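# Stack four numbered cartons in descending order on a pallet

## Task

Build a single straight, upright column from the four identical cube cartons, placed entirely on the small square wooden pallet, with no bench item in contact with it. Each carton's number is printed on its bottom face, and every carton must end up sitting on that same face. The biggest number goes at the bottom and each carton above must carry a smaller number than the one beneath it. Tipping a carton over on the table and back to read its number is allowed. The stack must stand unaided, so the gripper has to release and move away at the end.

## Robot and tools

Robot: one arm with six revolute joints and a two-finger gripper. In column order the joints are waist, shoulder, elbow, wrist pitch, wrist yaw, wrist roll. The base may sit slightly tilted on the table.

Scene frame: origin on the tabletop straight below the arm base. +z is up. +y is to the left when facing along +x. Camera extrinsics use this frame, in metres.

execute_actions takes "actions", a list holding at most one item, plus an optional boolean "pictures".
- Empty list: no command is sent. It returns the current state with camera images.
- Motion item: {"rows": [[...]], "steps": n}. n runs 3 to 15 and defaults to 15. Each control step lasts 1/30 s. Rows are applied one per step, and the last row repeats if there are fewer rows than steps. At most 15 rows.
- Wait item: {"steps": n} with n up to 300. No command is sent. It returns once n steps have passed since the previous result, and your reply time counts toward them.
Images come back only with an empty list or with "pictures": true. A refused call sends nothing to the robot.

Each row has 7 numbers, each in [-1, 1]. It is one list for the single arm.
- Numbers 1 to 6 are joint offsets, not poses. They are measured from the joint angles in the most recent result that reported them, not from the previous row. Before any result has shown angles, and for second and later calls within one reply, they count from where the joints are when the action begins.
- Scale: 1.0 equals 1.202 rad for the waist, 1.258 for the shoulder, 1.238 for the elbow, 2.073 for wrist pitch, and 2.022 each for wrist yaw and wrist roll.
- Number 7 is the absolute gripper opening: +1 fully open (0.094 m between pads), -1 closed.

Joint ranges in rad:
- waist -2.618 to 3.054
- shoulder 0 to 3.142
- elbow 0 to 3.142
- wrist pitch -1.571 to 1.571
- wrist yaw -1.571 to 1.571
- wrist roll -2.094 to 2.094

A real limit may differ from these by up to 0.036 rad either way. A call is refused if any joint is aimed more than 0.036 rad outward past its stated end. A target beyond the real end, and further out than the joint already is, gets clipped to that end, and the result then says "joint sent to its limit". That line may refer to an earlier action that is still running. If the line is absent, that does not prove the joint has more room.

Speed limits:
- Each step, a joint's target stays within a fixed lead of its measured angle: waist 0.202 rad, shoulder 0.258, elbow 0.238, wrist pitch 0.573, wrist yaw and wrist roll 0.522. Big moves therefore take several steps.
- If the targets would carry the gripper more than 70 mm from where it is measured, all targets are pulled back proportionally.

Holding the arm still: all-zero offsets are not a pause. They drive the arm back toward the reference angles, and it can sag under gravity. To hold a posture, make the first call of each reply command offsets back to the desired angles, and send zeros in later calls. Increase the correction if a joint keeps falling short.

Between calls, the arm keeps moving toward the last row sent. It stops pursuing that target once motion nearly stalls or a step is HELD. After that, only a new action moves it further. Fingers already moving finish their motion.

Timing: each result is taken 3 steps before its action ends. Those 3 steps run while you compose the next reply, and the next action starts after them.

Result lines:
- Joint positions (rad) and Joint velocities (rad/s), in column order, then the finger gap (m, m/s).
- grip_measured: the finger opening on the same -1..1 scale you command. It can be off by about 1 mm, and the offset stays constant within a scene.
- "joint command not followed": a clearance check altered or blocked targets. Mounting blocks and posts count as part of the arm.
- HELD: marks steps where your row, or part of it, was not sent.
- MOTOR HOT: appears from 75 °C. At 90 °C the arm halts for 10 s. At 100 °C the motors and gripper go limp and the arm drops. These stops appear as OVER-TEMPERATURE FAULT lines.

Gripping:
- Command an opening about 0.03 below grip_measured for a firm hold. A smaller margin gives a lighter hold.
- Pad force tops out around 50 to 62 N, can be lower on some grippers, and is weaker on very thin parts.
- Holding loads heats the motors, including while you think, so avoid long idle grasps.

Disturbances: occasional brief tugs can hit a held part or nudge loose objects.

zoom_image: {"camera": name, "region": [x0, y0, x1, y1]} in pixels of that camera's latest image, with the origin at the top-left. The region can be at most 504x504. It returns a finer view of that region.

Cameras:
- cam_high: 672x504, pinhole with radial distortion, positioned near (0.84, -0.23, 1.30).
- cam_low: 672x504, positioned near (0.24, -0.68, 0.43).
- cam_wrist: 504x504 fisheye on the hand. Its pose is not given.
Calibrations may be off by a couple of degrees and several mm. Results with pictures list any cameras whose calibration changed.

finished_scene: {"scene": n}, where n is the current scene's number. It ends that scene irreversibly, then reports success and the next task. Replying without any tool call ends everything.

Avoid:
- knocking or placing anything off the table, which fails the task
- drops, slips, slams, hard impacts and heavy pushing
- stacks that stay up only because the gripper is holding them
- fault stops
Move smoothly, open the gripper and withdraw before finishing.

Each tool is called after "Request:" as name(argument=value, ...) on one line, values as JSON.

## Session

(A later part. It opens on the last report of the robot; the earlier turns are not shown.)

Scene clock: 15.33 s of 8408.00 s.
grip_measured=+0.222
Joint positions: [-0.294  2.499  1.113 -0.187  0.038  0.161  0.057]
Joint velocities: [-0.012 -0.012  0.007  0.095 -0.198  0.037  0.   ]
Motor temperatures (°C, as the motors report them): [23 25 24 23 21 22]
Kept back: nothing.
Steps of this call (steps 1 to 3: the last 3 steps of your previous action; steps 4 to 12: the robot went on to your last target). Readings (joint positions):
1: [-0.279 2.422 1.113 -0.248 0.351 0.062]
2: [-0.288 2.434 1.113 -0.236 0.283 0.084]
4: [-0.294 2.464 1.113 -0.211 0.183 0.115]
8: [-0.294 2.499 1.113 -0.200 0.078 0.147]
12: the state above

Request:
execute_actions(actions=[{"rows":[[0,0.004,0.004,0.022,-0.014,0.009,0.17],[0,0.01,0.004,0.028,-0.014,0.009,0.17],[0,0.017,0.004,0.034,-0.014,0.009,0.17],[0,0.024,0.004,0.039,-0.014,0.009,0.17],[0,0.031,0.004,0.043,-0.014,0.009,0.17],[0,0.037,0.004,0.046,-0.014,0.009,0.17],[0,0.042,0.004,0.046,-0.014,0.009,0.17],[0,0.046,0.004,0.046,-0.014,0.009,0.17],[0,0.05,0.004,0.046,-0.014,0.009,0.17],[0,0.053,0.004,0.046,-0.014,0.009,0.17],[0,0.056,0.004,0.046,-0.014,0.009,0.17],[0,0.059,0.004,0.046,-0.014,0.009,0.17]],"steps":15}])

Request:
execute_actions(actions=[{"steps":6}])

Scene clock: 15.87 s of 8408.00 s.
grip_measured=+0.222
Joint positions: [-0.294  2.556  1.113 -0.122  0.016  0.172  0.057]
Joint velocities: [-0.002  0.164 -0.002  0.007 -0.037 -0.022 -0.   ]
Motor temperatures (°C, as the motors report them): [23 25 24 23 21 22]
Steps of this call (steps 1 to 4: the robot went on to your last target; steps 5 to 16: the first 12 steps of this action). Readings (joint positions):
5: [-0.294 2.499 1.113 -0.179 0.022 0.168]
6: [-0.294 2.499 1.113 -0.176 0.020 0.169]
8: [-0.294 2.501 1.113 -0.163 0.019 0.170]
12: [-0.294 2.526 1.113 -0.128 0.017 0.171]
16: the state above

Scene clock: 16.07 s of 8408.00 s.
grip_measured=+0.221
Joint positions: [-0.294  2.56   1.113 -0.117  0.015  0.172  0.057]
Joint velocities: [ 0.002  0.012 -0.012 -0.066 -0.007 -0.037 -0.   ]
Motor temperatures (°C, as the motors report them): [23 25 24 23 21 22]
Kept back: nothing.
Steps of this call (steps 1 to 3: the last 3 steps of your previous action; steps 4 to 6: the robot went on to your last target). Readings (joint positions):
1: [-0.294 2.560 1.113 -0.122 0.016 0.172]
2: [-0.294 2.560 1.113 -0.120 0.015 0.172]
4: [-0.294 2.560 1.113 -0.117 0.015 0.172]
6: the state above

Request:
execute_actions(actions=[{"rows":[[0,0,0.004,0,0,0,0.24],[0,0,0.004,0,0,0,0.32],[0,0,0.004,0,0,0,0.42],[0,0,0.004,0,0,0,0.52],[0,-0.004,0.008,-0.005,0,0,0.6],[0,-0.014,0.018,-0.016,0,0,0.6],[0,-0.029,0.035,-0.034,0,0,0.6],[0,-0.047,0.058,-0.056,0,0,0.6],[0,-0.065,0.085,-0.081,0,0,0.6],[0,-0.081,0.113,-0.106,0,0,0.6],[0.004,-0.093,0.14,-0.13,0,-0.003,0.6],[0.016,-0.1,0.163,-0.15,0,-0.01,0.6],[0.036,-0.1,0.18,-0.165,0,-0.02,0.6],[0.064,-0.1,0.191,-0.174,0,-0.034,0.6],[0.1,-0.1,0.195,-0.177,0,-0.052,0.6]],"steps":15}])

Scene clock: 16.83 s of 8408.00 s.
grip_measured=+0.598
Joint positions: [-0.293  2.513  1.22  -0.299  0.015  0.17   0.075]
Joint velocities: [ 0.027 -0.481  0.935 -1.048 -0.051 -0.11  -0.   ]
Motor temperatures (°C, as the motors report them): [23 25 24 23 21 22]
Steps of this call (steps 1 to 11: the robot went on to your last target; steps 12 to 23: the first 12 steps of this action). Readings (joint positions):
12: [-0.294 2.560 1.113 -0.117 0.015 0.172]
13: [-0.294 2.560 1.113 -0.117 0.015 0.172]
15: [-0.294 2.560 1.113 -0.117 0.015 0.172]
19: [-0.294 2.558 1.125 -0.150 0.015 0.172]
23: the state above

Request:
execute_actions(actions=[{"rows":[[0.135,-0.063,0.108,-0.089,0,-0.07,0.6],[0.178,-0.063,0.108,-0.089,0,-0.092,0.6],[0.225,-0.063,0.108,-0.089,0,-0.116,0.6],[0.274,-0.063,0.108,-0.089,0,-0.141,0.6],[0.324,-0.063,0.108,-0.089,0,-0.167,0.6],[0.373,-0.063,0.108,-0.089,0,-0.192,0.6],[0.42,-0.063,0.108,-0.089,0,-0.217,0.6],[0.463,-0.063,0.108,-0.089,0,-0.239,0.6],[0.501,-0.063,0.108,-0.089,0,-0.259,0.6],[0.533,-0.063,0.108,-0.089,0,-0.275,0.6],[0.558,-0.063,0.108,-0.089,0,-0.288,0.6],[0.575,-0.063,0.108,-0.089,0,-0.297,0.6],[0.585,-0.063,0.108,-0.089,0,-0.302,0.6],[0.589,-0.063,0.108,-0.089,0,-0.304,0.6]],"steps":15}])

Request:
execute_actions(actions=[{"steps":14}], pictures=true)

Scene clock: 17.40 s of 8408.00 s.
grip_measured=+0.598
Joint positions: [ 0.368  2.427  1.354 -0.432  0.017 -0.281  0.075]
Joint velocities: [ 1.346  0.012 -0.002 -0.11  -0.154 -0.989  0.   ]
Motor temperatures (°C, as the motors report them): [23 25 24 23 21 22]
Steps of this call (steps 1 to 3: the last 3 steps of your previous action; steps 4 to 5: the robot went on to your last target; steps 6 to 17: the first 12 steps of this action). Readings (joint positions):
6: [-0.192 2.430 1.352 -0.385 0.022 0.103]
7: [-0.163 2.426 1.354 -0.389 0.022 0.082]
9: [-0.086 2.425 1.354 -0.405 0.025 0.026]
13: [0.136 2.427 1.354 -0.427 0.026 -0.119]
17: the state above

Scene clock: 17.87 s of 8408.00 s.
grip_measured=+0.598
Joint positions: [ 0.412  2.427  1.354 -0.464  0.013 -0.431  0.075]
Joint velocities: [ 0.007 -0.017 -0.007 -0.051 -0.037 -0.037 -0.   ]
Motor temperatures (°C, as the motors report them): [23 25 24 23 21 22]
Kept back: nothing.
Steps of this call (steps 1 to 3: the last 3 steps of your previous action; steps 4 to 14: the robot went on to your last target). Readings (joint positions):
1: [0.409 2.427 1.354 -0.435 0.012 -0.312]
2: [0.439 2.427 1.354 -0.440 0.007 -0.338]
4: [0.462 2.427 1.354 -0.449 0.001 -0.376]
8: [0.434 2.427 1.354 -0.460 0.004 -0.413]
14: the state above

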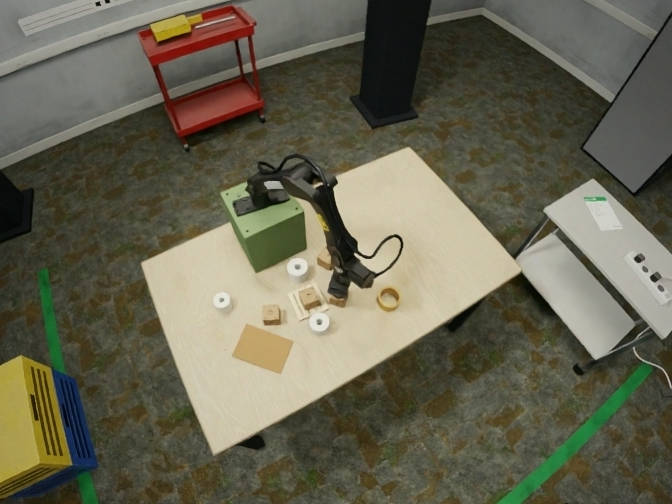

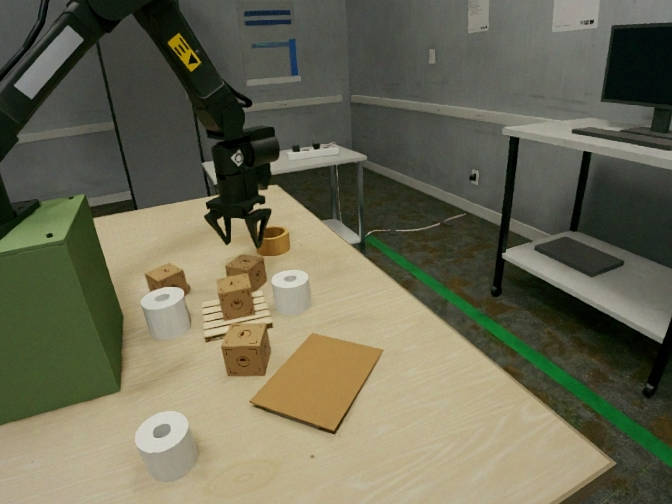

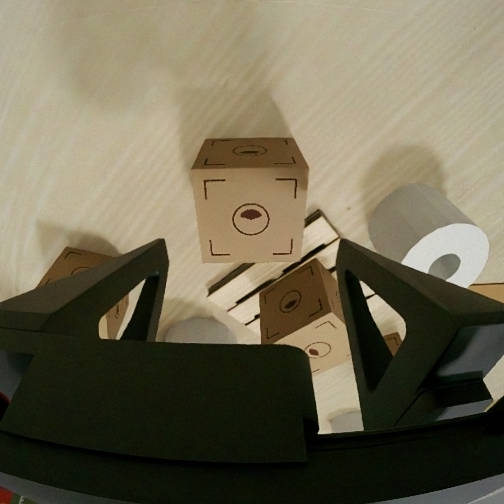

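Request:
execute_actions(actions=[{"rows":[[-0.004,0.003,0.006,0.002,0,-0.006,0.62],[-0.01,0.01,0.009,0.006,0,-0.012,0.64],[-0.016,0.02,0.012,0.012,0,-0.018,0.65],[-0.02,0.033,0.015,0.02,0,-0.023,0.65],[-0.023,0.049,0.018,0.029,0,-0.026,0.65],[-0.023,0.066,0.021,0.039,0,-0.026,0.65],[-0.023,0.084,0.024,0.049,0,-0.026,0.65],[-0.023,0.102,0.026,0.059,0,-0.026,0.65],[-0.023,0.119,0.028,0.068,0,-0.026,0.65],[-0.023,0.134,0.03,0.076,0,-0.026,0.65],[-0.023,0.147,0.031,0.082,0,-0.026,0.65],[-0.023,0.156,0.032,0.087,0,-0.026,0.65],[-0.023,0.162,0.032,0.089,0,-0.026,0.65],[-0.023,0.164,0.032,0.09,0,-0.026,0.65]],"steps":15}])

Request:
execute_actions(actions=[{"steps":14}], pictures=true)

Scene clock: 18.57 s of 8408.00 s.
grip_measured=+0.648
Joint positions: [ 0.388  2.581  1.371 -0.351  0.013 -0.471  0.077]
Joint velocities: [ 0.002  0.657  0.012  0.359 -0.022 -0.037 -0.   ]
Motor temperatures (°C, as the motors report them): [23 25 24 23 21 22]
Steps of this call (steps 1 to 9: the robot went on to your last target; steps 10 to 21: the first 12 steps of this action). Readings (joint positions):
10: [0.412 2.427 1.354 -0.465 0.013 -0.436]
11: [0.412 2.427 1.354 -0.465 0.013 -0.438]
13: [0.409 2.429 1.354 -0.462 0.013 -0.448]
17: [0.394 2.484 1.364 -0.415 0.013 -0.464]
21: the state above

Scene clock: 19.03 s of 8408.00 s.
grip_measured=+0.648
Joint positions: [ 0.388  2.642  1.371 -0.303  0.013 -0.476  0.077]
Joint velocities: [-0.012 -0.002 -0.002  0.022 -0.066  0.007  0.   ]
Motor temperatures (°C, as the motors report them): [23 25 24 23 21 22]
Kept back: nothing.
Steps of this call (steps 1 to 3: the last 3 steps of your previous action; steps 4 to 14: the robot went on to your last target). Readings (joint positions):
1: [0.388 2.602 1.371 -0.342 0.013 -0.472]
2: [0.388 2.619 1.371 -0.337 0.013 -0.473]
4: [0.388 2.639 1.371 -0.332 0.013 -0.474]
8: [0.388 2.642 1.371 -0.316 0.013 -0.475]
14: the state above

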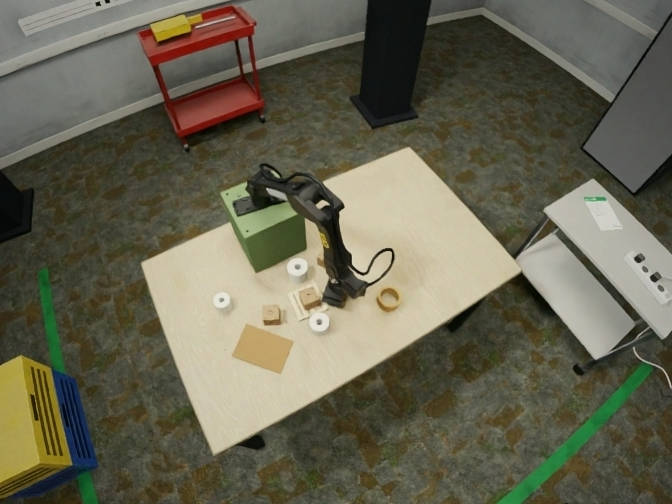

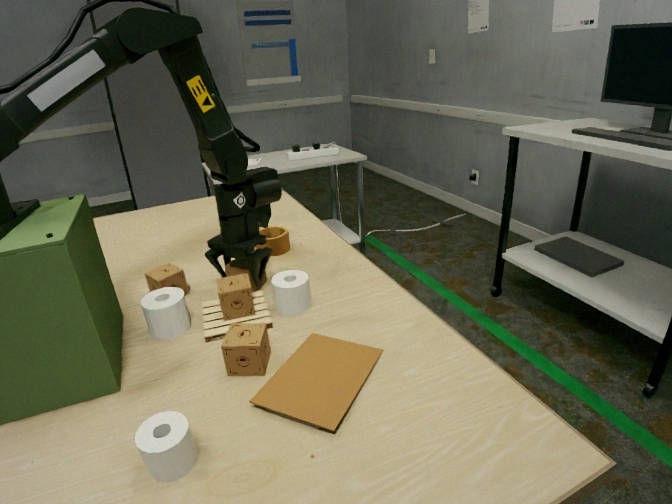

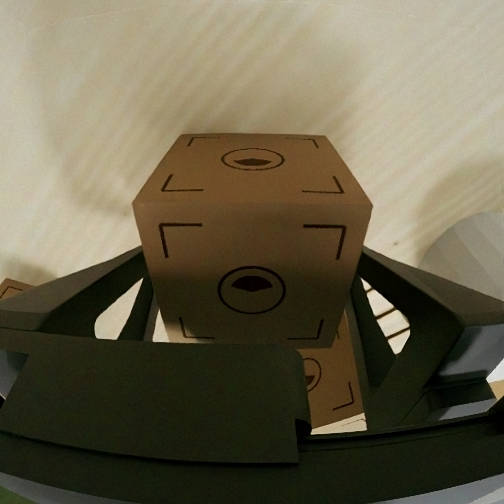

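Request:
execute_actions(actions=[{"rows":[[0,0,0.004,0.01,0,0,0.56],[0,0,0.004,0.014,0,0,0.46],[0,0,0.004,0.014,0,0,0.38],[0,0,0.004,0.014,0,0,0.31],[0,0,0.004,0.014,0,0,0.26],[0,0,0.004,0.014,0,0,0.23],[0,0,0.004,0.014,0,0,0.2],[0,0,0.004,0.014,0,0,0.17]],"steps":11}])

Request:
execute_actions(actions=[{"rows":[[0,-0.006,0.004,-0.004,0,0,0.17],[0,-0.02,0.004,-0.013,0,0,0.17],[0,-0.042,0.004,-0.027,0,0,0.17],[0,-0.068,0.004,-0.043,0,0,0.17],[0,-0.096,0.004,-0.06,0,0,0.17],[0,-0.124,0.004,-0.077,0.01,0,0.17],[0,-0.149,0.004,-0.093,0.035,0,0.17],[0,-0.169,0.004,-0.105,0.08,0,0.17],[0,-0.182,0.004,-0.113,0.14,0,0.17],[0,-0.188,0.004,-0.117,0.215,0,0.17],[0,-0.19,0.004,-0.118,0.3,0,0.17],[0,-0.19,0.004,-0.118,0.39,0,0.17],[0,-0.19,0.004,-0.118,0.475,0,0.17],[0,-0.19,0.004,-0.118,0.545,0,0.17],[0,-0.19,0.004,-0.118,0.59,0,0.17]],"steps":15}])

Request:
execute_actions(actions=[{"steps":15}], pictures=true)

Scene clock: 19.53 s of 8408.00 s.
grip_measured=+0.218
Joint positions: [ 0.388  2.642  1.371 -0.299  0.013 -0.476  0.057]
Joint velocities: [-0.002  0.007 -0.002  0.022 -0.066 -0.022 -0.   ]
Motor temperatures (°C, as the motors report them): [23 25 24 23 21 22]
Steps of this call (steps 1 to 7: the robot went on to your last target; steps 8 to 15: the first 8 steps of this action). Readings (joint positions):
8: [0.388 2.642 1.371 -0.301 0.013 -0.476]
9: [0.388 2.642 1.371 -0.300 0.013 -0.476]
11: [0.388 2.642 1.371 -0.299 0.013 -0.476]
15: the state above

Scene clock: 20.03 s of 8408.00 s.
grip_measured=+0.218
Joint positions: [ 0.388  2.419  1.371 -0.47   0.332 -0.476  0.057]
Joint velocities: [-0.012 -0.574  0.017 -0.125  2.967  0.007  0.   ]
Motor temperatures (°C, as the motors report them): [23 25 24 23 21 22]
Steps of this call (steps 1 to 3: the last 3 steps of your previous action; steps 4 to 15: the first 12 steps of this action, its rows measured from where the robot was after step 3). Readings (joint positions):
3: [0.388 2.642 1.371 -0.298 0.013 -0.476]
4: [0.388 2.642 1.371 -0.298 0.013 -0.476]
5: [0.388 2.642 1.371 -0.299 0.013 -0.476]
7: [0.388 2.633 1.371 -0.317 0.013 -0.476]
11: [0.388 2.540 1.371 -0.419 0.049 -0.476]
15: the state above

Scene clock: 20.53 s of 8408.00 s.
grip_measured=+0.218
Joint positions: [ 0.388  2.399  1.371 -0.524  1.139 -0.476  0.057]
Joint velocities: [-0.002  0.012 -0.012 -0.007  0.168  0.051  0.001]
Motor temperatures (°C, as the motors report them): [23 25 24 23 21 22]
Kept back: nothing.
Steps of this call (steps 1 to 3: the last 3 steps of your previous action; steps 4 to 15: the robot went on to your last target). Readings (joint positions):
1: [0.388 2.404 1.371 -0.473 0.432 -0.476]
2: [0.388 2.397 1.371 -0.476 0.533 -0.476]
4: [0.388 2.397 1.371 -0.486 0.729 -0.476]
8: [0.388 2.399 1.371 -0.514 1.000 -0.476]
15: the state above

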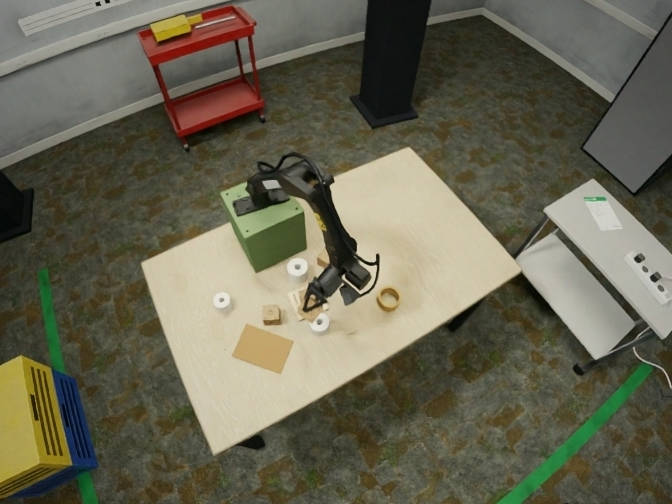

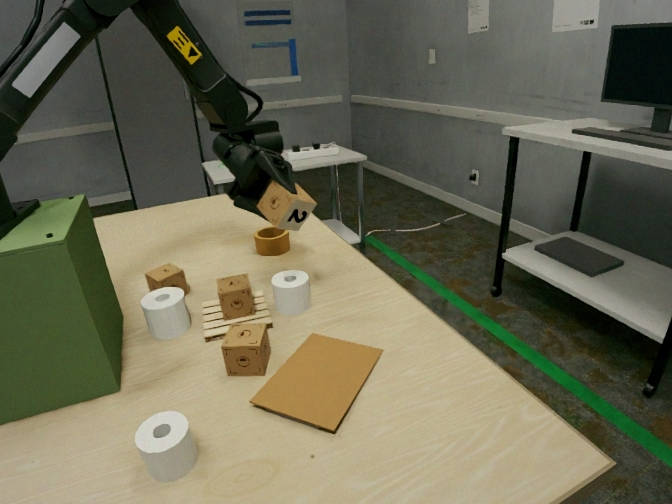

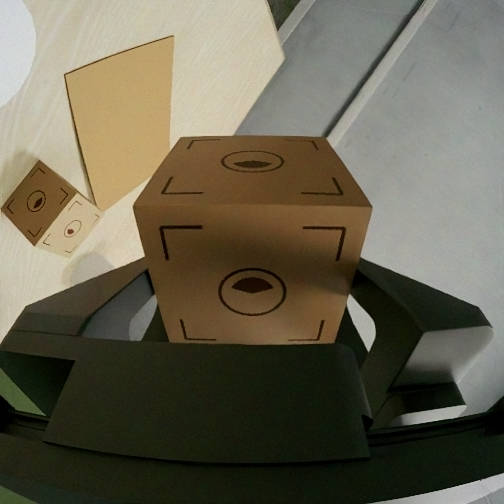

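Request:
zoom_image(camera="cam_low", region=[250, 175, 330, 240])

Region (250, 175, 330, 240) of cam_low's 672x504 image, scaled by 6.300, with more detail than that image has; it fills the top 410 rows of this view, and the rest is white.

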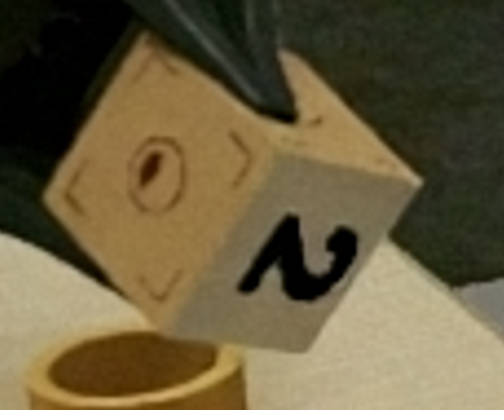

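Request:
execute_actions(actions=[{"rows":[[0.002,0,0.004,0,0.0,0.004,0.17],[0.007,0,0.004,0,-0.02,0.017,0.17],[0.015,0,0.004,0,-0.055,0.037,0.17],[0.026,0,0.004,0,-0.1,0.063,0.17],[0.038,0,0.004,0,-0.155,0.094,0.17],[0.052,0,0.004,0,-0.215,0.127,0.17],[0.066,0,0.004,0,-0.28,0.162,0.17],[0.08,0.004,0.004,0.004,-0.345,0.197,0.17],[0.094,0.014,0.004,0.011,-0.405,0.23,0.17],[0.106,0.028,0.004,0.021,-0.458,0.261,0.17],[0.117,0.046,0.004,0.033,-0.502,0.287,0.17],[0.125,0.066,0.004,0.046,-0.535,0.307,0.17],[0.13,0.087,0.004,0.059,-0.554,0.32,0.17],[0.132,0.107,0.004,0.072,-0.562,0.324,0.17],[0.132,0.125,0.004,0.084,-0.562,0.324,0.17]],"steps":15}])

Request:
execute_actions(actions=[{"steps":10}])

Scene clock: 21.23 s of 8408.00 s.
grip_measured=+0.218
Joint positions: [ 0.502  2.416  1.371 -0.501  0.462 -0.1    0.057]
Joint velocities: [ 0.51   0.32  -0.017  0.418 -2.44   1.37   0.   ]
Motor temperatures (°C, as the motors report them): [23 26 25 23 21 22]
Steps of this call (steps 1 to 9: the robot went on to your last target; steps 10 to 21: the first 12 steps of this action). Readings (joint positions):
10: [0.388 2.399 1.371 -0.525 1.161 -0.477]
11: [0.388 2.399 1.371 -0.525 1.147 -0.474]
13: [0.391 2.399 1.371 -0.525 1.088 -0.446]
17: [0.428 2.399 1.371 -0.525 0.813 -0.294]
21: the state above

Scene clock: 21.57 s of 8408.00 s.
grip_measured=+0.218
Joint positions: [ 0.556  2.578  1.371 -0.402  0.047  0.14   0.057]
Joint velocities: [-0.027 -0.007  0.007  0.066 -0.286  0.198  0.   ]
Motor temperatures (°C, as the motors report them): [23 26 25 23 21 22]
Kept back: nothing.
Steps of this call (steps 1 to 3: the last 3 steps of your previous action; steps 4 to 10: the robot went on to your last target). Readings (joint positions):
1: [0.519 2.431 1.371 -0.484 0.378 -0.052]
2: [0.535 2.453 1.371 -0.461 0.301 -0.008]
4: [0.555 2.506 1.371 -0.418 0.185 0.055]
8: [0.559 2.575 1.371 -0.402 0.070 0.123]
10: the state above

Request:
execute_actions(actions=[{"rows":[[-0.004,0,0.004,0.032,-0.022,0.019,0.17],[-0.004,0.006,0.004,0.04,-0.022,0.019,0.17],[-0.004,0.013,0.004,0.047,-0.022,0.019,0.17],[-0.004,0.02,0.004,0.053,-0.022,0.019,0.17],[-0.004,0.027,0.004,0.058,-0.022,0.019,0.17],[-0.004,0.034,0.004,0.061,-0.022,0.019,0.17],[-0.004,0.04,0.004,0.062,-0.022,0.019,0.17],[-0.004,0.045,0.004,0.062,-0.022,0.019,0.17],[-0.004,0.049,0.004,0.062,-0.022,0.019,0.17],[-0.004,0.053,0.004,0.062,-0.022,0.019,0.17],[-0.004,0.056,0.004,0.062,-0.022,0.019,0.17],[-0.004,0.059,0.004,0.062,-0.022,0.019,0.17],[-0.004,0.062,0.004,0.062,-0.022,0.019,0.17]],"steps":15}])

Request:
execute_actions(actions=[{"steps":7}])

Scene clock: 22.10 s of 8408.00 s.
grip_measured=+0.218
Joint positions: [ 0.554  2.634  1.371 -0.303  0.009  0.171  0.057]
Joint velocities: [-0.007  0.212 -0.007  0.007 -0.007  0.022 -0.001]
Motor temperatures (°C, as the motors report them): [23 26 25 23 21 22]
Steps of this call (steps 1 to 4: the robot went on to your last target; steps 5 to 16: the first 12 steps of this action). Readings (joint positions):
5: [0.554 2.578 1.371 -0.379 0.020 0.161]
6: [0.554 2.578 1.371 -0.374 0.018 0.163]
8: [0.554 2.579 1.371 -0.358 0.014 0.166]
12: [0.554 2.600 1.371 -0.315 0.011 0.169]
16: the state above

Scene clock: 22.33 s of 8408.00 s.
grip_measured=+0.218
Joint positions: [ 0.554  2.643  1.371 -0.295  0.008  0.172  0.057]
Joint velocities: [ 0.002  0.012 -0.002 -0.022 -0.051 -0.022 -0.   ]
Motor temperatures (°C, as the motors report them): [23 26 25 23 21 22]
Kept back: nothing.
Steps of this call (steps 1 to 3: the last 3 steps of your previous action; steps 4 to 7: the robot went on to your last target). Readings (joint positions):
1: [0.554 2.641 1.371 -0.303 0.009 0.171]
2: [0.554 2.643 1.371 -0.303 0.008 0.171]
4: [0.554 2.643 1.371 -0.295 0.008 0.172]
7: the state above

Request:
execute_actions(actions=[{"rows":[[0,0,0.004,0,0,0,0.24],[0,0,0.004,0,0,0,0.32],[0,0,0.004,0,0,0,0.42],[0,0,0.004,0,0,0,0.52],[0,-0.006,0,0,0,0,0.6],[0,-0.02,-0.01,0,0,0,0.6],[0,-0.042,-0.03,0,0,0,0.6],[0,-0.07,-0.058,0,0,0,0.6],[0,-0.102,-0.092,0,0,0,0.6],[0,-0.137,-0.13,0,0,0,0.6],[0.004,-0.173,-0.172,0.004,0,0,0.6],[0.012,-0.208,-0.217,0.012,0,-0.003,0.6],[0.025,-0.242,-0.265,0.024,0,-0.007,0.6],[0.042,-0.273,-0.314,0.038,0,-0.012,0.6],[0.062,-0.3,-0.362,0.053,0,-0.018,0.6]],"steps":15}])

Scene clock: 23.03 s of 8408.00 s.
grip_measured=+0.598
Joint positions: [ 0.555  2.491  1.199 -0.285  0.008  0.172  0.075]
Joint velocities: [ 0.012 -1.375 -1.399  0.007  0.11   0.007  0.   ]
Motor temperatures (°C, as the motors report them): [23 26 25 23 21 22]
Steps of this call (steps 1 to 9: the robot went on to your last target; steps 10 to 21: the first 12 steps of this action). Readings (joint positions):
10: [0.554 2.643 1.371 -0.295 0.008 0.172]
11: [0.554 2.643 1.371 -0.295 0.008 0.172]
13: [0.554 2.643 1.371 -0.295 0.008 0.172]
17: [0.554 2.629 1.354 -0.292 0.008 0.172]
21: the state above

Request:
execute_actions(actions=[{"rows":[[0.078,-0.199,-0.262,0.06,0.003,-0.022,0.6],[0.094,-0.217,-0.298,0.07,0.005,-0.025,0.6],[0.108,-0.231,-0.329,0.078,0.005,-0.028,0.6],[0.12,-0.241,-0.354,0.085,0.005,-0.03,0.6],[0.129,-0.248,-0.373,0.09,0.005,-0.031,0.6],[0.135,-0.252,-0.386,0.093,0.005,-0.031,0.6],[0.138,-0.254,-0.393,0.094,0.005,-0.031,0.6],[0.139,-0.254,-0.395,0.094,0.005,-0.031,0.6]],"steps":15}])

Request:
execute_actions(actions=[{"steps":6}], pictures=true)

Scene clock: 23.53 s of 8408.00 s.
grip_measured=+0.598
Joint positions: [ 0.723  2.196  0.716 -0.152  0.011  0.12   0.075]
Joint velocities: [-0.012 -0.002  0.002  0.256  0.007 -0.139 -0.003]
Motor temperatures (°C, as the motors report them): [23 26 24 23 21 22]
Steps of this call (steps 1 to 3: the last 3 steps of your previous action; steps 4 to 15: the first 12 steps of this action). Readings (joint positions):
4: [0.592 2.298 0.985 -0.239 0.011 0.159]
5: [0.614 2.262 0.935 -0.221 0.012 0.153]
7: [0.664 2.215 0.847 -0.187 0.012 0.141]
11: [0.722 2.196 0.736 -0.158 0.011 0.125]
15: the state above

Scene clock: 23.73 s of 8408.00 s.
grip_measured=+0.598
Joint positions: [ 0.723  2.196  0.716 -0.122  0.011  0.117  0.075]
Joint velocities: [-0.007 -0.002  0.002  0.007  0.022  0.007 -0.001]
Motor temperatures (°C, as the motors report them): [23 26 24 23 21 22]
Kept back: nothing.
Steps of this call (steps 1 to 3: the last 3 steps of your previous action; steps 4 to 6: the robot went on to your last target). Readings (joint positions):
1: [0.723 2.196 0.716 -0.143 0.011 0.119]
2: [0.723 2.196 0.716 -0.136 0.011 0.118]
4: [0.723 2.196 0.716 -0.127 0.011 0.117]
6: the state above

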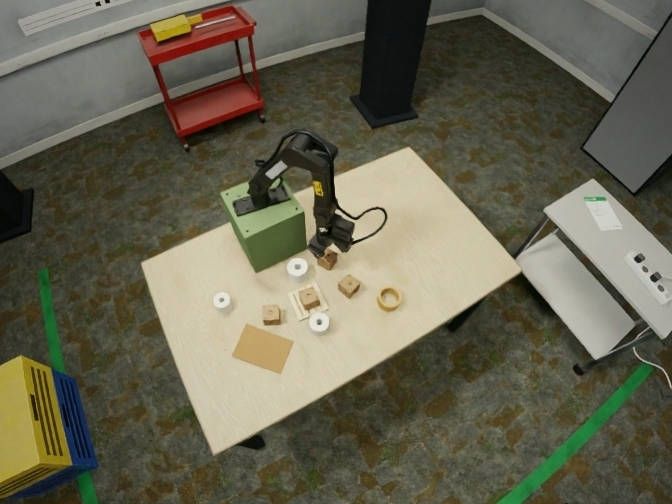

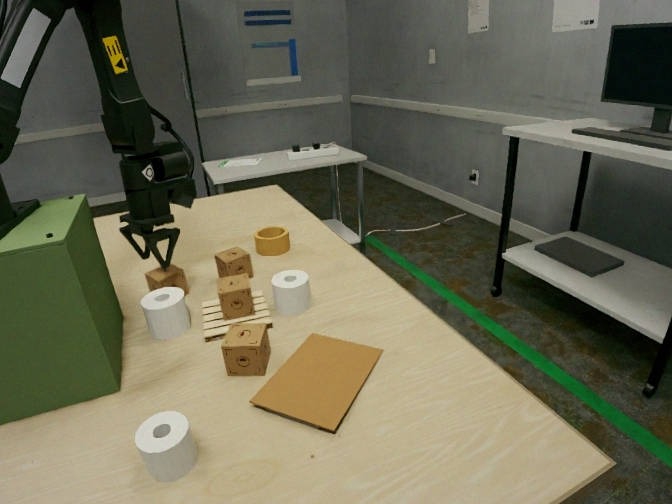

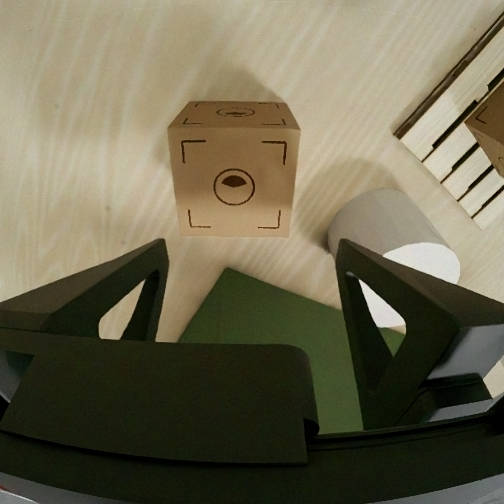

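Request:
execute_actions(actions=[{"rows":[[0.004,0.003,0.01,0.018,0,0.006,0.62],[0.01,0.013,0.016,0.024,0,0.012,0.64],[0.016,0.028,0.022,0.033,0,0.018,0.65],[0.02,0.047,0.028,0.044,0,0.022,0.65],[0.022,0.07,0.034,0.057,0,0.025,0.65],[0.022,0.095,0.04,0.071,0,0.025,0.65],[0.022,0.122,0.046,0.085,0,0.025,0.65],[0.022,0.148,0.052,0.099,0,0.025,0.65],[0.022,0.173,0.058,0.112,0,0.025,0.65],[0.022,0.196,0.064,0.123,0,0.025,0.65],[0.022,0.215,0.069,0.132,0,0.025,0.65],[0.022,0.23,0.072,0.138,0,0.025,0.65],[0.022,0.24,0.074,0.142,0,0.025,0.65],[0.022,0.243,0.074,0.143,0,0.025,0.65]],"steps":15}])

Request:
execute_actions(actions=[{"steps":14}], pictures=true)

Scene clock: 24.40 s of 8408.00 s.
grip_measured=+0.648
Joint positions: [0.743 2.433 0.778 0.067 0.011 0.155 0.077]
Joint velocities: [ 0.002  0.799  0.11   0.505 -0.022  0.051  0.   ]
Motor temperatures (°C, as the motors report them): [23 26 24 23 21 22]
Steps of this call (steps 1 to 8: the robot went on to your last target; steps 9 to 20: the first 12 steps of this action). Readings (joint positions):
9: [0.723 2.196 0.716 -0.115 0.011 0.117]
10: [0.723 2.196 0.716 -0.112 0.011 0.120]
12: [0.727 2.206 0.718 -0.098 0.011 0.131]
16: [0.742 2.302 0.750 -0.023 0.011 0.148]
20: the state above

Scene clock: 24.87 s of 8408.00 s.
grip_measured=+0.648
Joint positions: [0.743 2.497 0.781 0.147 0.011 0.16  0.077]
Joint velocities: [-0.007 -0.002  0.002 -0.037 -0.022 -0.037  0.   ]
Motor temperatures (°C, as the motors report them): [23 26 24 23 21 22]
Kept back: nothing.
Steps of this call (steps 1 to 3: the last 3 steps of your previous action; steps 4 to 14: the robot went on to your last target). Readings (joint positions):
1: [0.743 2.458 0.780 0.083 0.011 0.156]
2: [0.743 2.477 0.781 0.096 0.011 0.157]
4: [0.743 2.496 0.781 0.107 0.011 0.158]
8: [0.743 2.497 0.781 0.131 0.011 0.159]
14: the state above

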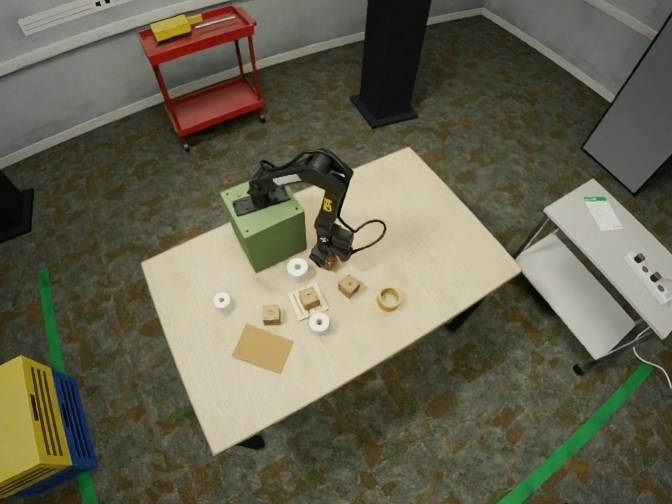

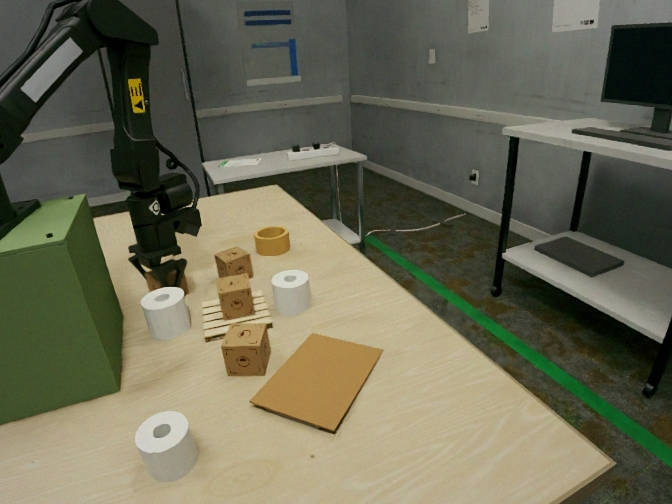

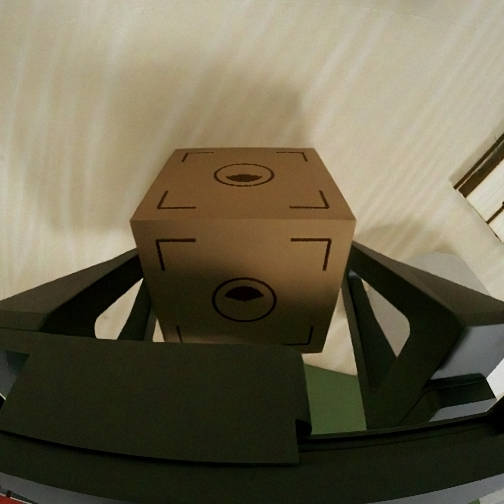

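Request:
execute_actions(actions=[{"rows":[[0.006,0,0.004,0,0,0,0.56],[0.011,0,0.004,0,0,0,0.46],[0.013,0,0.004,0,0,0,0.38],[0.013,0,0.004,0,0,0,0.31],[0.013,0,0.004,0,0,0,0.26],[0.013,0,0.004,0,0,0,0.23],[0.013,0,0.004,0,0,0,0.2],[0.013,0,0.004,0,0,0,0.17]],"steps":11}])

Request:
execute_actions(actions=[{"rows":[[0,-0.006,0.004,-0.004,0,0,0.17],[0,-0.02,0.008,-0.015,0,0,0.17],[0,-0.042,0.016,-0.032,0,0,0.17],[0,-0.07,0.028,-0.054,0,0,0.17],[0,-0.102,0.044,-0.081,0,0,0.17],[0,-0.135,0.064,-0.111,0,0,0.17],[0,-0.166,0.087,-0.142,0.005,0,0.17],[-0.004,-0.193,0.111,-0.173,0.02,0,0.17],[-0.016,-0.215,0.134,-0.201,0.05,0,0.17],[-0.036,-0.23,0.155,-0.225,0.095,0,0.17],[-0.064,-0.239,0.172,-0.243,0.155,0,0.17],[-0.098,-0.243,0.184,-0.255,0.225,0,0.17],[-0.138,-0.243,0.191,-0.261,0.3,0,0.17],[-0.18,-0.243,0.193,-0.262,0.375,0,0.17],[-0.222,-0.243,0.193,-0.262,0.445,0,0.17]],"steps":15}])

Scene clock: 25.40 s of 8408.00 s.
grip_measured=+0.218
Joint positions: [0.751 2.497 0.781 0.15  0.011 0.16  0.057]
Joint velocities: [-0.007 -0.012 -0.002 -0.007  0.051 -0.051 -0.   ]
Motor temperatures (°C, as the motors report them): [23 26 24 23 21 22]
Steps of this call (steps 1 to 8: the robot went on to your last target; steps 9 to 16: the first 8 steps of this action). Readings (joint positions):
9: [0.743 2.497 0.781 0.150 0.011 0.160]
10: [0.744 2.497 0.781 0.150 0.011 0.160]
12: [0.747 2.497 0.781 0.150 0.011 0.160]
16: the state above

Scene clock: 25.90 s of 8408.00 s.
grip_measured=+0.219
Joint positions: [ 0.72   2.235  0.954 -0.202  0.147  0.16   0.057]
Joint velocities: [-0.569 -0.696  0.847 -0.564  1.678 -0.022 -0.001]
Motor temperatures (°C, as the motors report them): [23 26 24 23 21 22]
Steps of this call (steps 1 to 3: the last 3 steps of your previous action; steps 4 to 15: the first 12 steps of this action, its rows measured from where the robot was after step 3). Readings (joint positions):
3: [0.751 2.497 0.781 0.150 0.011 0.160]
4: [0.751 2.497 0.781 0.150 0.011 0.160]
5: [0.751 2.497 0.781 0.149 0.011 0.160]
7: [0.751 2.484 0.781 0.123 0.011 0.160]
11: [0.751 2.368 0.828 -0.051 0.015 0.160]
15: the state above

Request:
execute_actions(actions=[{"rows":[[-0.232,-0.035,0.053,-0.092,0.43,0,0.17],[-0.262,-0.035,0.053,-0.092,0.47,0,0.17],[-0.284,-0.035,0.053,-0.092,0.498,0,0.17],[-0.299,-0.035,0.053,-0.092,0.514,0,0.17],[-0.306,-0.035,0.053,-0.092,0.52,0,0.17],[-0.308,-0.035,0.053,-0.092,0.52,0,0.17]],"steps":15}], pictures=true)

Scene clock: 26.40 s of 8408.00 s.
grip_measured=+0.219
Joint positions: [ 0.33   2.192  1.017 -0.358  1.061  0.16   0.057]
Joint velocities: [ 0.115 -0.007  0.002 -0.168  0.711 -0.007 -0.   ]
Motor temperatures (°C, as the motors report them): [23 26 24 23 21 22]
Steps of this call (steps 1 to 3: the last 3 steps of your previous action; steps 4 to 15: the first 12 steps of this action). Readings (joint positions):
4: [0.597 2.192 1.015 -0.217 0.384 0.160]
5: [0.558 2.192 1.017 -0.221 0.441 0.160]
7: [0.477 2.192 1.017 -0.249 0.561 0.160]
11: [0.348 2.192 1.017 -0.317 0.887 0.160]
15: the state above

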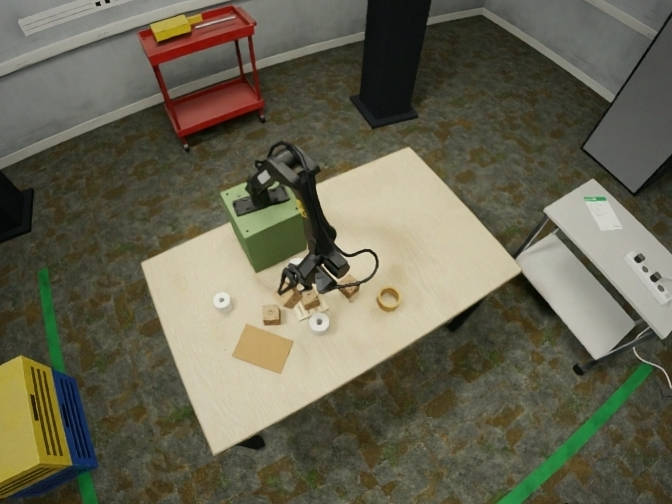

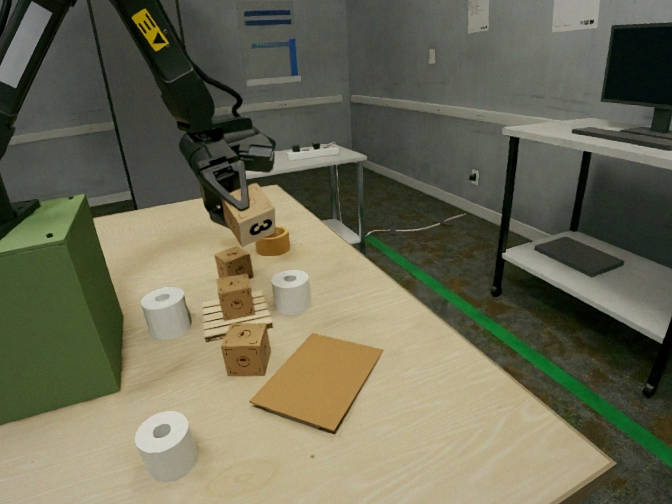

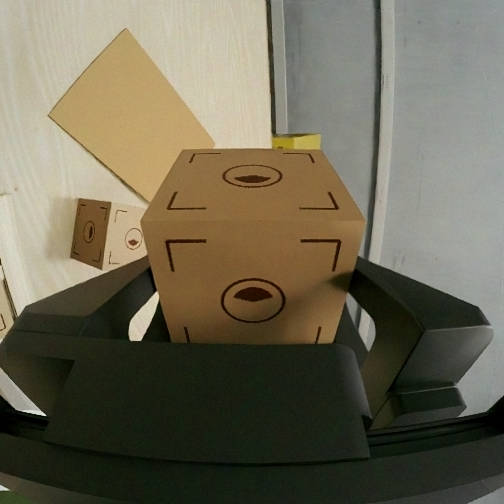

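Request:
zoom_image(camera="cam_low", region=[215, 180, 295, 250])

Region (215, 180, 295, 250) of cam_low's 672x504 image, scaled by 6.300, with more detail than that image has; it fills the top 441 rows of this view, and the rest is white.

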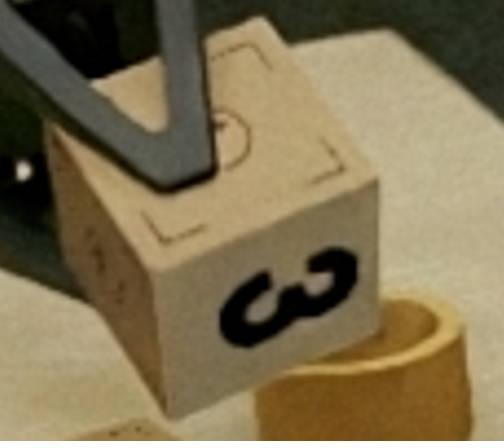

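Request:
execute_actions(actions=[{"rows":[[0.01,0,0.002,-0.01,0.04,0,0.17],[-0.005,0,0.002,-0.01,0.02,0,0.17],[-0.032,0,0.002,-0.01,-0.015,0,0.17],[-0.068,0,0.002,-0.01,-0.06,0,0.17],[-0.112,0,0.002,-0.01,-0.115,0,0.17],[-0.162,0,0.002,-0.01,-0.175,0,0.17],[-0.216,0,0.002,-0.01,-0.24,0,0.17],[-0.272,0,-0.004,-0.006,-0.305,0,0.17],[-0.328,0,-0.018,0.004,-0.365,0,0.17],[-0.38,0,-0.04,0.02,-0.42,0,0.17],[-0.426,0.002,-0.068,0.04,-0.463,0,0.17],[-0.464,0.008,-0.1,0.063,-0.495,0,0.17],[-0.493,0.018,-0.134,0.088,-0.515,0,0.17],[-0.512,0.032,-0.166,0.113,-0.524,0,0.17],[-0.52,0.048,-0.194,0.136,-0.524,0,0.17]],"steps":15}])

Scene clock: 27.30 s of 8408.00 s.
grip_measured=+0.219
Joint positions: [-0.14   2.192  0.982 -0.309  0.423  0.157  0.057]
Joint velocities: [-1.951 -0.007 -0.681  0.916 -2.498 -0.007 -0.   ]
Motor temperatures (°C, as the motors report them): [23 26 24 23 21 22]
Steps of this call (steps 1 to 3: the last 3 steps of your previous action; steps 4 to 15: the robot went on to your last target; steps 16 to 27: the first 12 steps of this action). Readings (joint positions):
16: [0.344 2.192 1.017 -0.376 1.153 0.159]
17: [0.343 2.192 1.017 -0.376 1.141 0.159]
19: [0.324 2.192 1.017 -0.376 1.081 0.158]
23: [0.148 2.192 1.017 -0.376 0.795 0.157]
27: the state above

Request:
execute_actions(actions=[{"rows":[[-0.129,0.062,-0.185,0.13,-0.209,0.005,0.17],[-0.129,0.08,-0.198,0.148,-0.209,0.008,0.17],[-0.129,0.1,-0.205,0.165,-0.209,0.01,0.17],[-0.129,0.121,-0.208,0.181,-0.209,0.01,0.17],[-0.129,0.142,-0.208,0.196,-0.209,0.01,0.17],[-0.129,0.162,-0.208,0.209,-0.209,0.01,0.17],[-0.129,0.18,-0.208,0.22,-0.209,0.01,0.17],[-0.129,0.195,-0.208,0.229,-0.209,0.01,0.17],[-0.129,0.207,-0.208,0.236,-0.209,0.01,0.17],[-0.129,0.215,-0.208,0.241,-0.209,0.01,0.17],[-0.129,0.22,-0.208,0.243,-0.209,0.01,0.17],[-0.129,0.221,-0.208,0.244,-0.209,0.01,0.17]],"steps":15}])

Request:
execute_actions(actions=[{"steps":8}])

Scene clock: 27.87 s of 8408.00 s.
grip_measured=+0.219
Joint positions: [-0.299  2.454  0.736  0.104  0.014  0.169  0.057]
Joint velocities: [-0.007  0.208  0.012  0.359 -0.007  0.022 -0.001]
Motor temperatures (°C, as the motors report them): [23 26 24 23 21 22]
Steps of this call (steps 1 to 3: the last 3 steps of your previous action; steps 4 to 5: the robot went on to your last target; steps 6 to 17: the first 12 steps of this action). Readings (joint positions):
6: [-0.324 2.243 0.791 -0.157 0.135 0.158]
7: [-0.317 2.260 0.770 -0.140 0.108 0.159]
9: [-0.304 2.298 0.743 -0.096 0.067 0.163]
13: [-0.299 2.393 0.736 0.019 0.028 0.166]
17: the state above

Scene clock: 28.13 s of 8408.00 s.
grip_measured=+0.219
Joint positions: [-0.299  2.462  0.736  0.162  0.007  0.17   0.057]
Joint velocities: [-0.002 -0.007  0.012  0.11  -0.022 -0.022  0.   ]
Motor temperatures (°C, as the motors report them): [23 26 24 23 21 22]
Kept back: nothing.
Steps of this call (steps 1 to 3: the last 3 steps of your previous action; steps 4 to 8: the robot went on to your last target). Readings (joint positions):
1: [-0.299 2.459 0.736 0.115 0.012 0.169]
2: [-0.299 2.462 0.736 0.124 0.011 0.169]
4: [-0.299 2.462 0.736 0.141 0.009 0.169]
8: the state above

Request:
execute_actions(actions=[{"rows":[[0,0.008,0.004,0.018,0,0,0.17],[0,0.014,0.004,0.021,0,0,0.17],[0,0.019,0.004,0.023,0,0,0.17],[0,0.024,0.004,0.025,0,0,0.17],[0,0.028,0.004,0.025,0,0,0.17],[0,0.031,0.004,0.025,0,0,0.17],[0,0.034,0.004,0.025,0,0,0.17],[0,0.037,0.004,0.025,0,0,0.17],[0,0.04,0.004,0.025,0,0,0.17]],"steps":15}], pictures=true)

Scene clock: 28.67 s of 8408.00 s.
grip_measured=+0.219
Joint positions: [-0.299  2.495  0.736  0.191  0.007  0.17   0.057]
Joint velocities: [-0.007 -0.002 -0.007  0.022 -0.037 -0.037  0.001]
Motor temperatures (°C, as the motors report them): [23 26 24 23 21 22]
Steps of this call (steps 1 to 4: the robot went on to your last target; steps 5 to 16: the first 12 steps of this action). Readings (joint positions):
5: [-0.299 2.462 0.736 0.170 0.007 0.170]
6: [-0.299 2.462 0.736 0.172 0.007 0.170]
8: [-0.299 2.463 0.736 0.177 0.007 0.170]
12: [-0.299 2.481 0.736 0.190 0.007 0.170]
16: the state above

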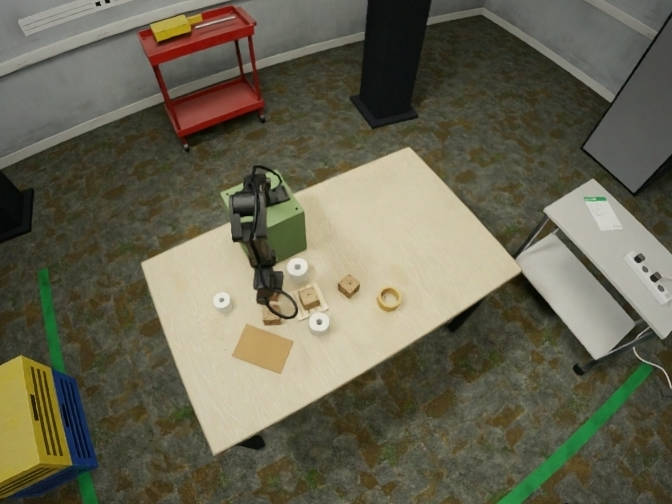

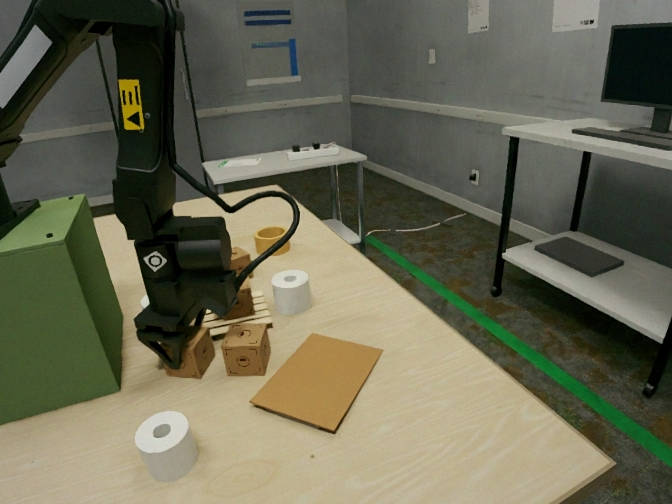

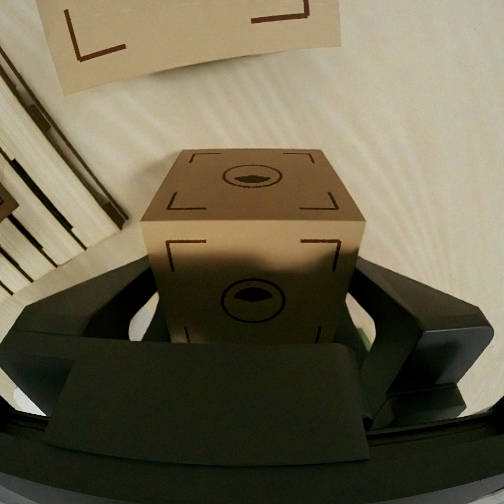

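Request:
execute_actions(actions=[{"rows":[[0,0,0.004,0,0,0,0.26],[0,0,0.004,0,0,0,0.38],[0,-0.01,0.004,0,0,0,0.52],[0,-0.025,0.008,-0.004,0,0,0.68],[0.003,-0.035,0.022,-0.013,0.003,0,0.82],[0.006,-0.04,0.048,-0.028,0.006,0,0.9],[0.008,-0.04,0.084,-0.047,0.008,0,0.9],[0.008,-0.035,0.127,-0.069,0.008,0,0.9],[0.008,-0.025,0.173,-0.092,0.008,0,0.9],[0.008,-0.01,0.219,-0.114,0.008,0,0.9],[0.008,0.008,0.261,-0.133,0.008,0,0.9],[0.008,0.026,0.295,-0.148,0.008,0,0.9],[0.008,0.042,0.318,-0.158,0.008,0,0.9],[0.008,0.052,0.329,-0.163,0.008,0,0.9],[0.008,0.056,0.332,-0.164,0.008,0,0.9]],"steps":15}])

Request:
execute_actions(actions=[{"steps":15}], pictures=true)

Scene clock: 29.30 s of 8408.00 s.
grip_measured=+0.898
Joint positions: [-0.299  2.492  0.989 -0.006  0.011  0.17   0.089]
Joint velocities: [-0.017  0.208  1.717 -0.549 -0.022 -0.022  0.   ]
Motor temperatures (°C, as the motors report them): [23 26 24 23 21 22]
Steps of this call (steps 1 to 3: the last 3 steps of your previous action; steps 4 to 7: the robot went on to your last target; steps 8 to 19: the first 12 steps of this action). Readings (joint positions):
8: [-0.299 2.495 0.736 0.192 0.007 0.170]
9: [-0.299 2.495 0.736 0.192 0.007 0.170]
11: [-0.299 2.495 0.736 0.192 0.007 0.170]
15: [-0.299 2.483 0.784 0.120 0.009 0.170]
19: the state above

Scene clock: 29.80 s of 8408.00 s.
grip_measured=+0.898
Joint positions: [-0.299  2.558  1.149 -0.129  0.012  0.17   0.089]
Joint velocities: [-0.007  0.012 -0.007 -0.066 -0.051 -0.051  0.001]
Motor temperatures (°C, as the motors report them): [23 26 24 23 21 22]
Kept back: nothing.
Steps of this call (steps 1 to 3: the last 3 steps of your previous action; steps 4 to 15: the robot went on to your last target). Readings (joint positions):
1: [-0.299 2.501 1.045 -0.020 0.011 0.170]
2: [-0.299 2.510 1.091 -0.027 0.012 0.170]
4: [-0.299 2.520 1.141 -0.031 0.012 0.170]
8: [-0.299 2.534 1.149 -0.072 0.012 0.170]
15: the state above

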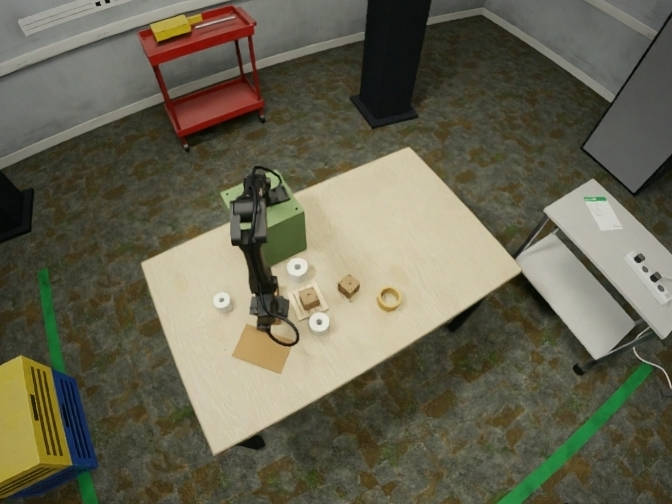

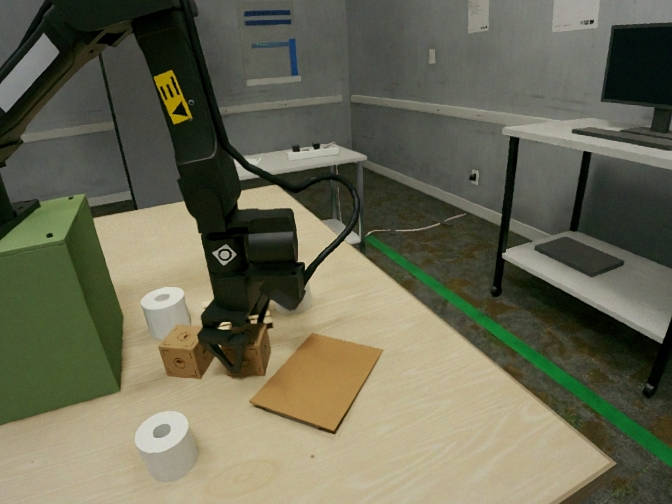

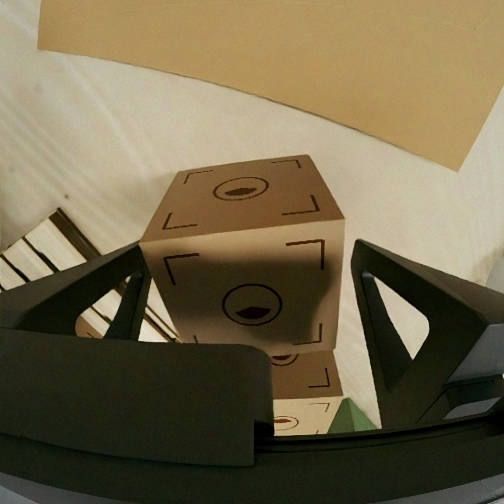

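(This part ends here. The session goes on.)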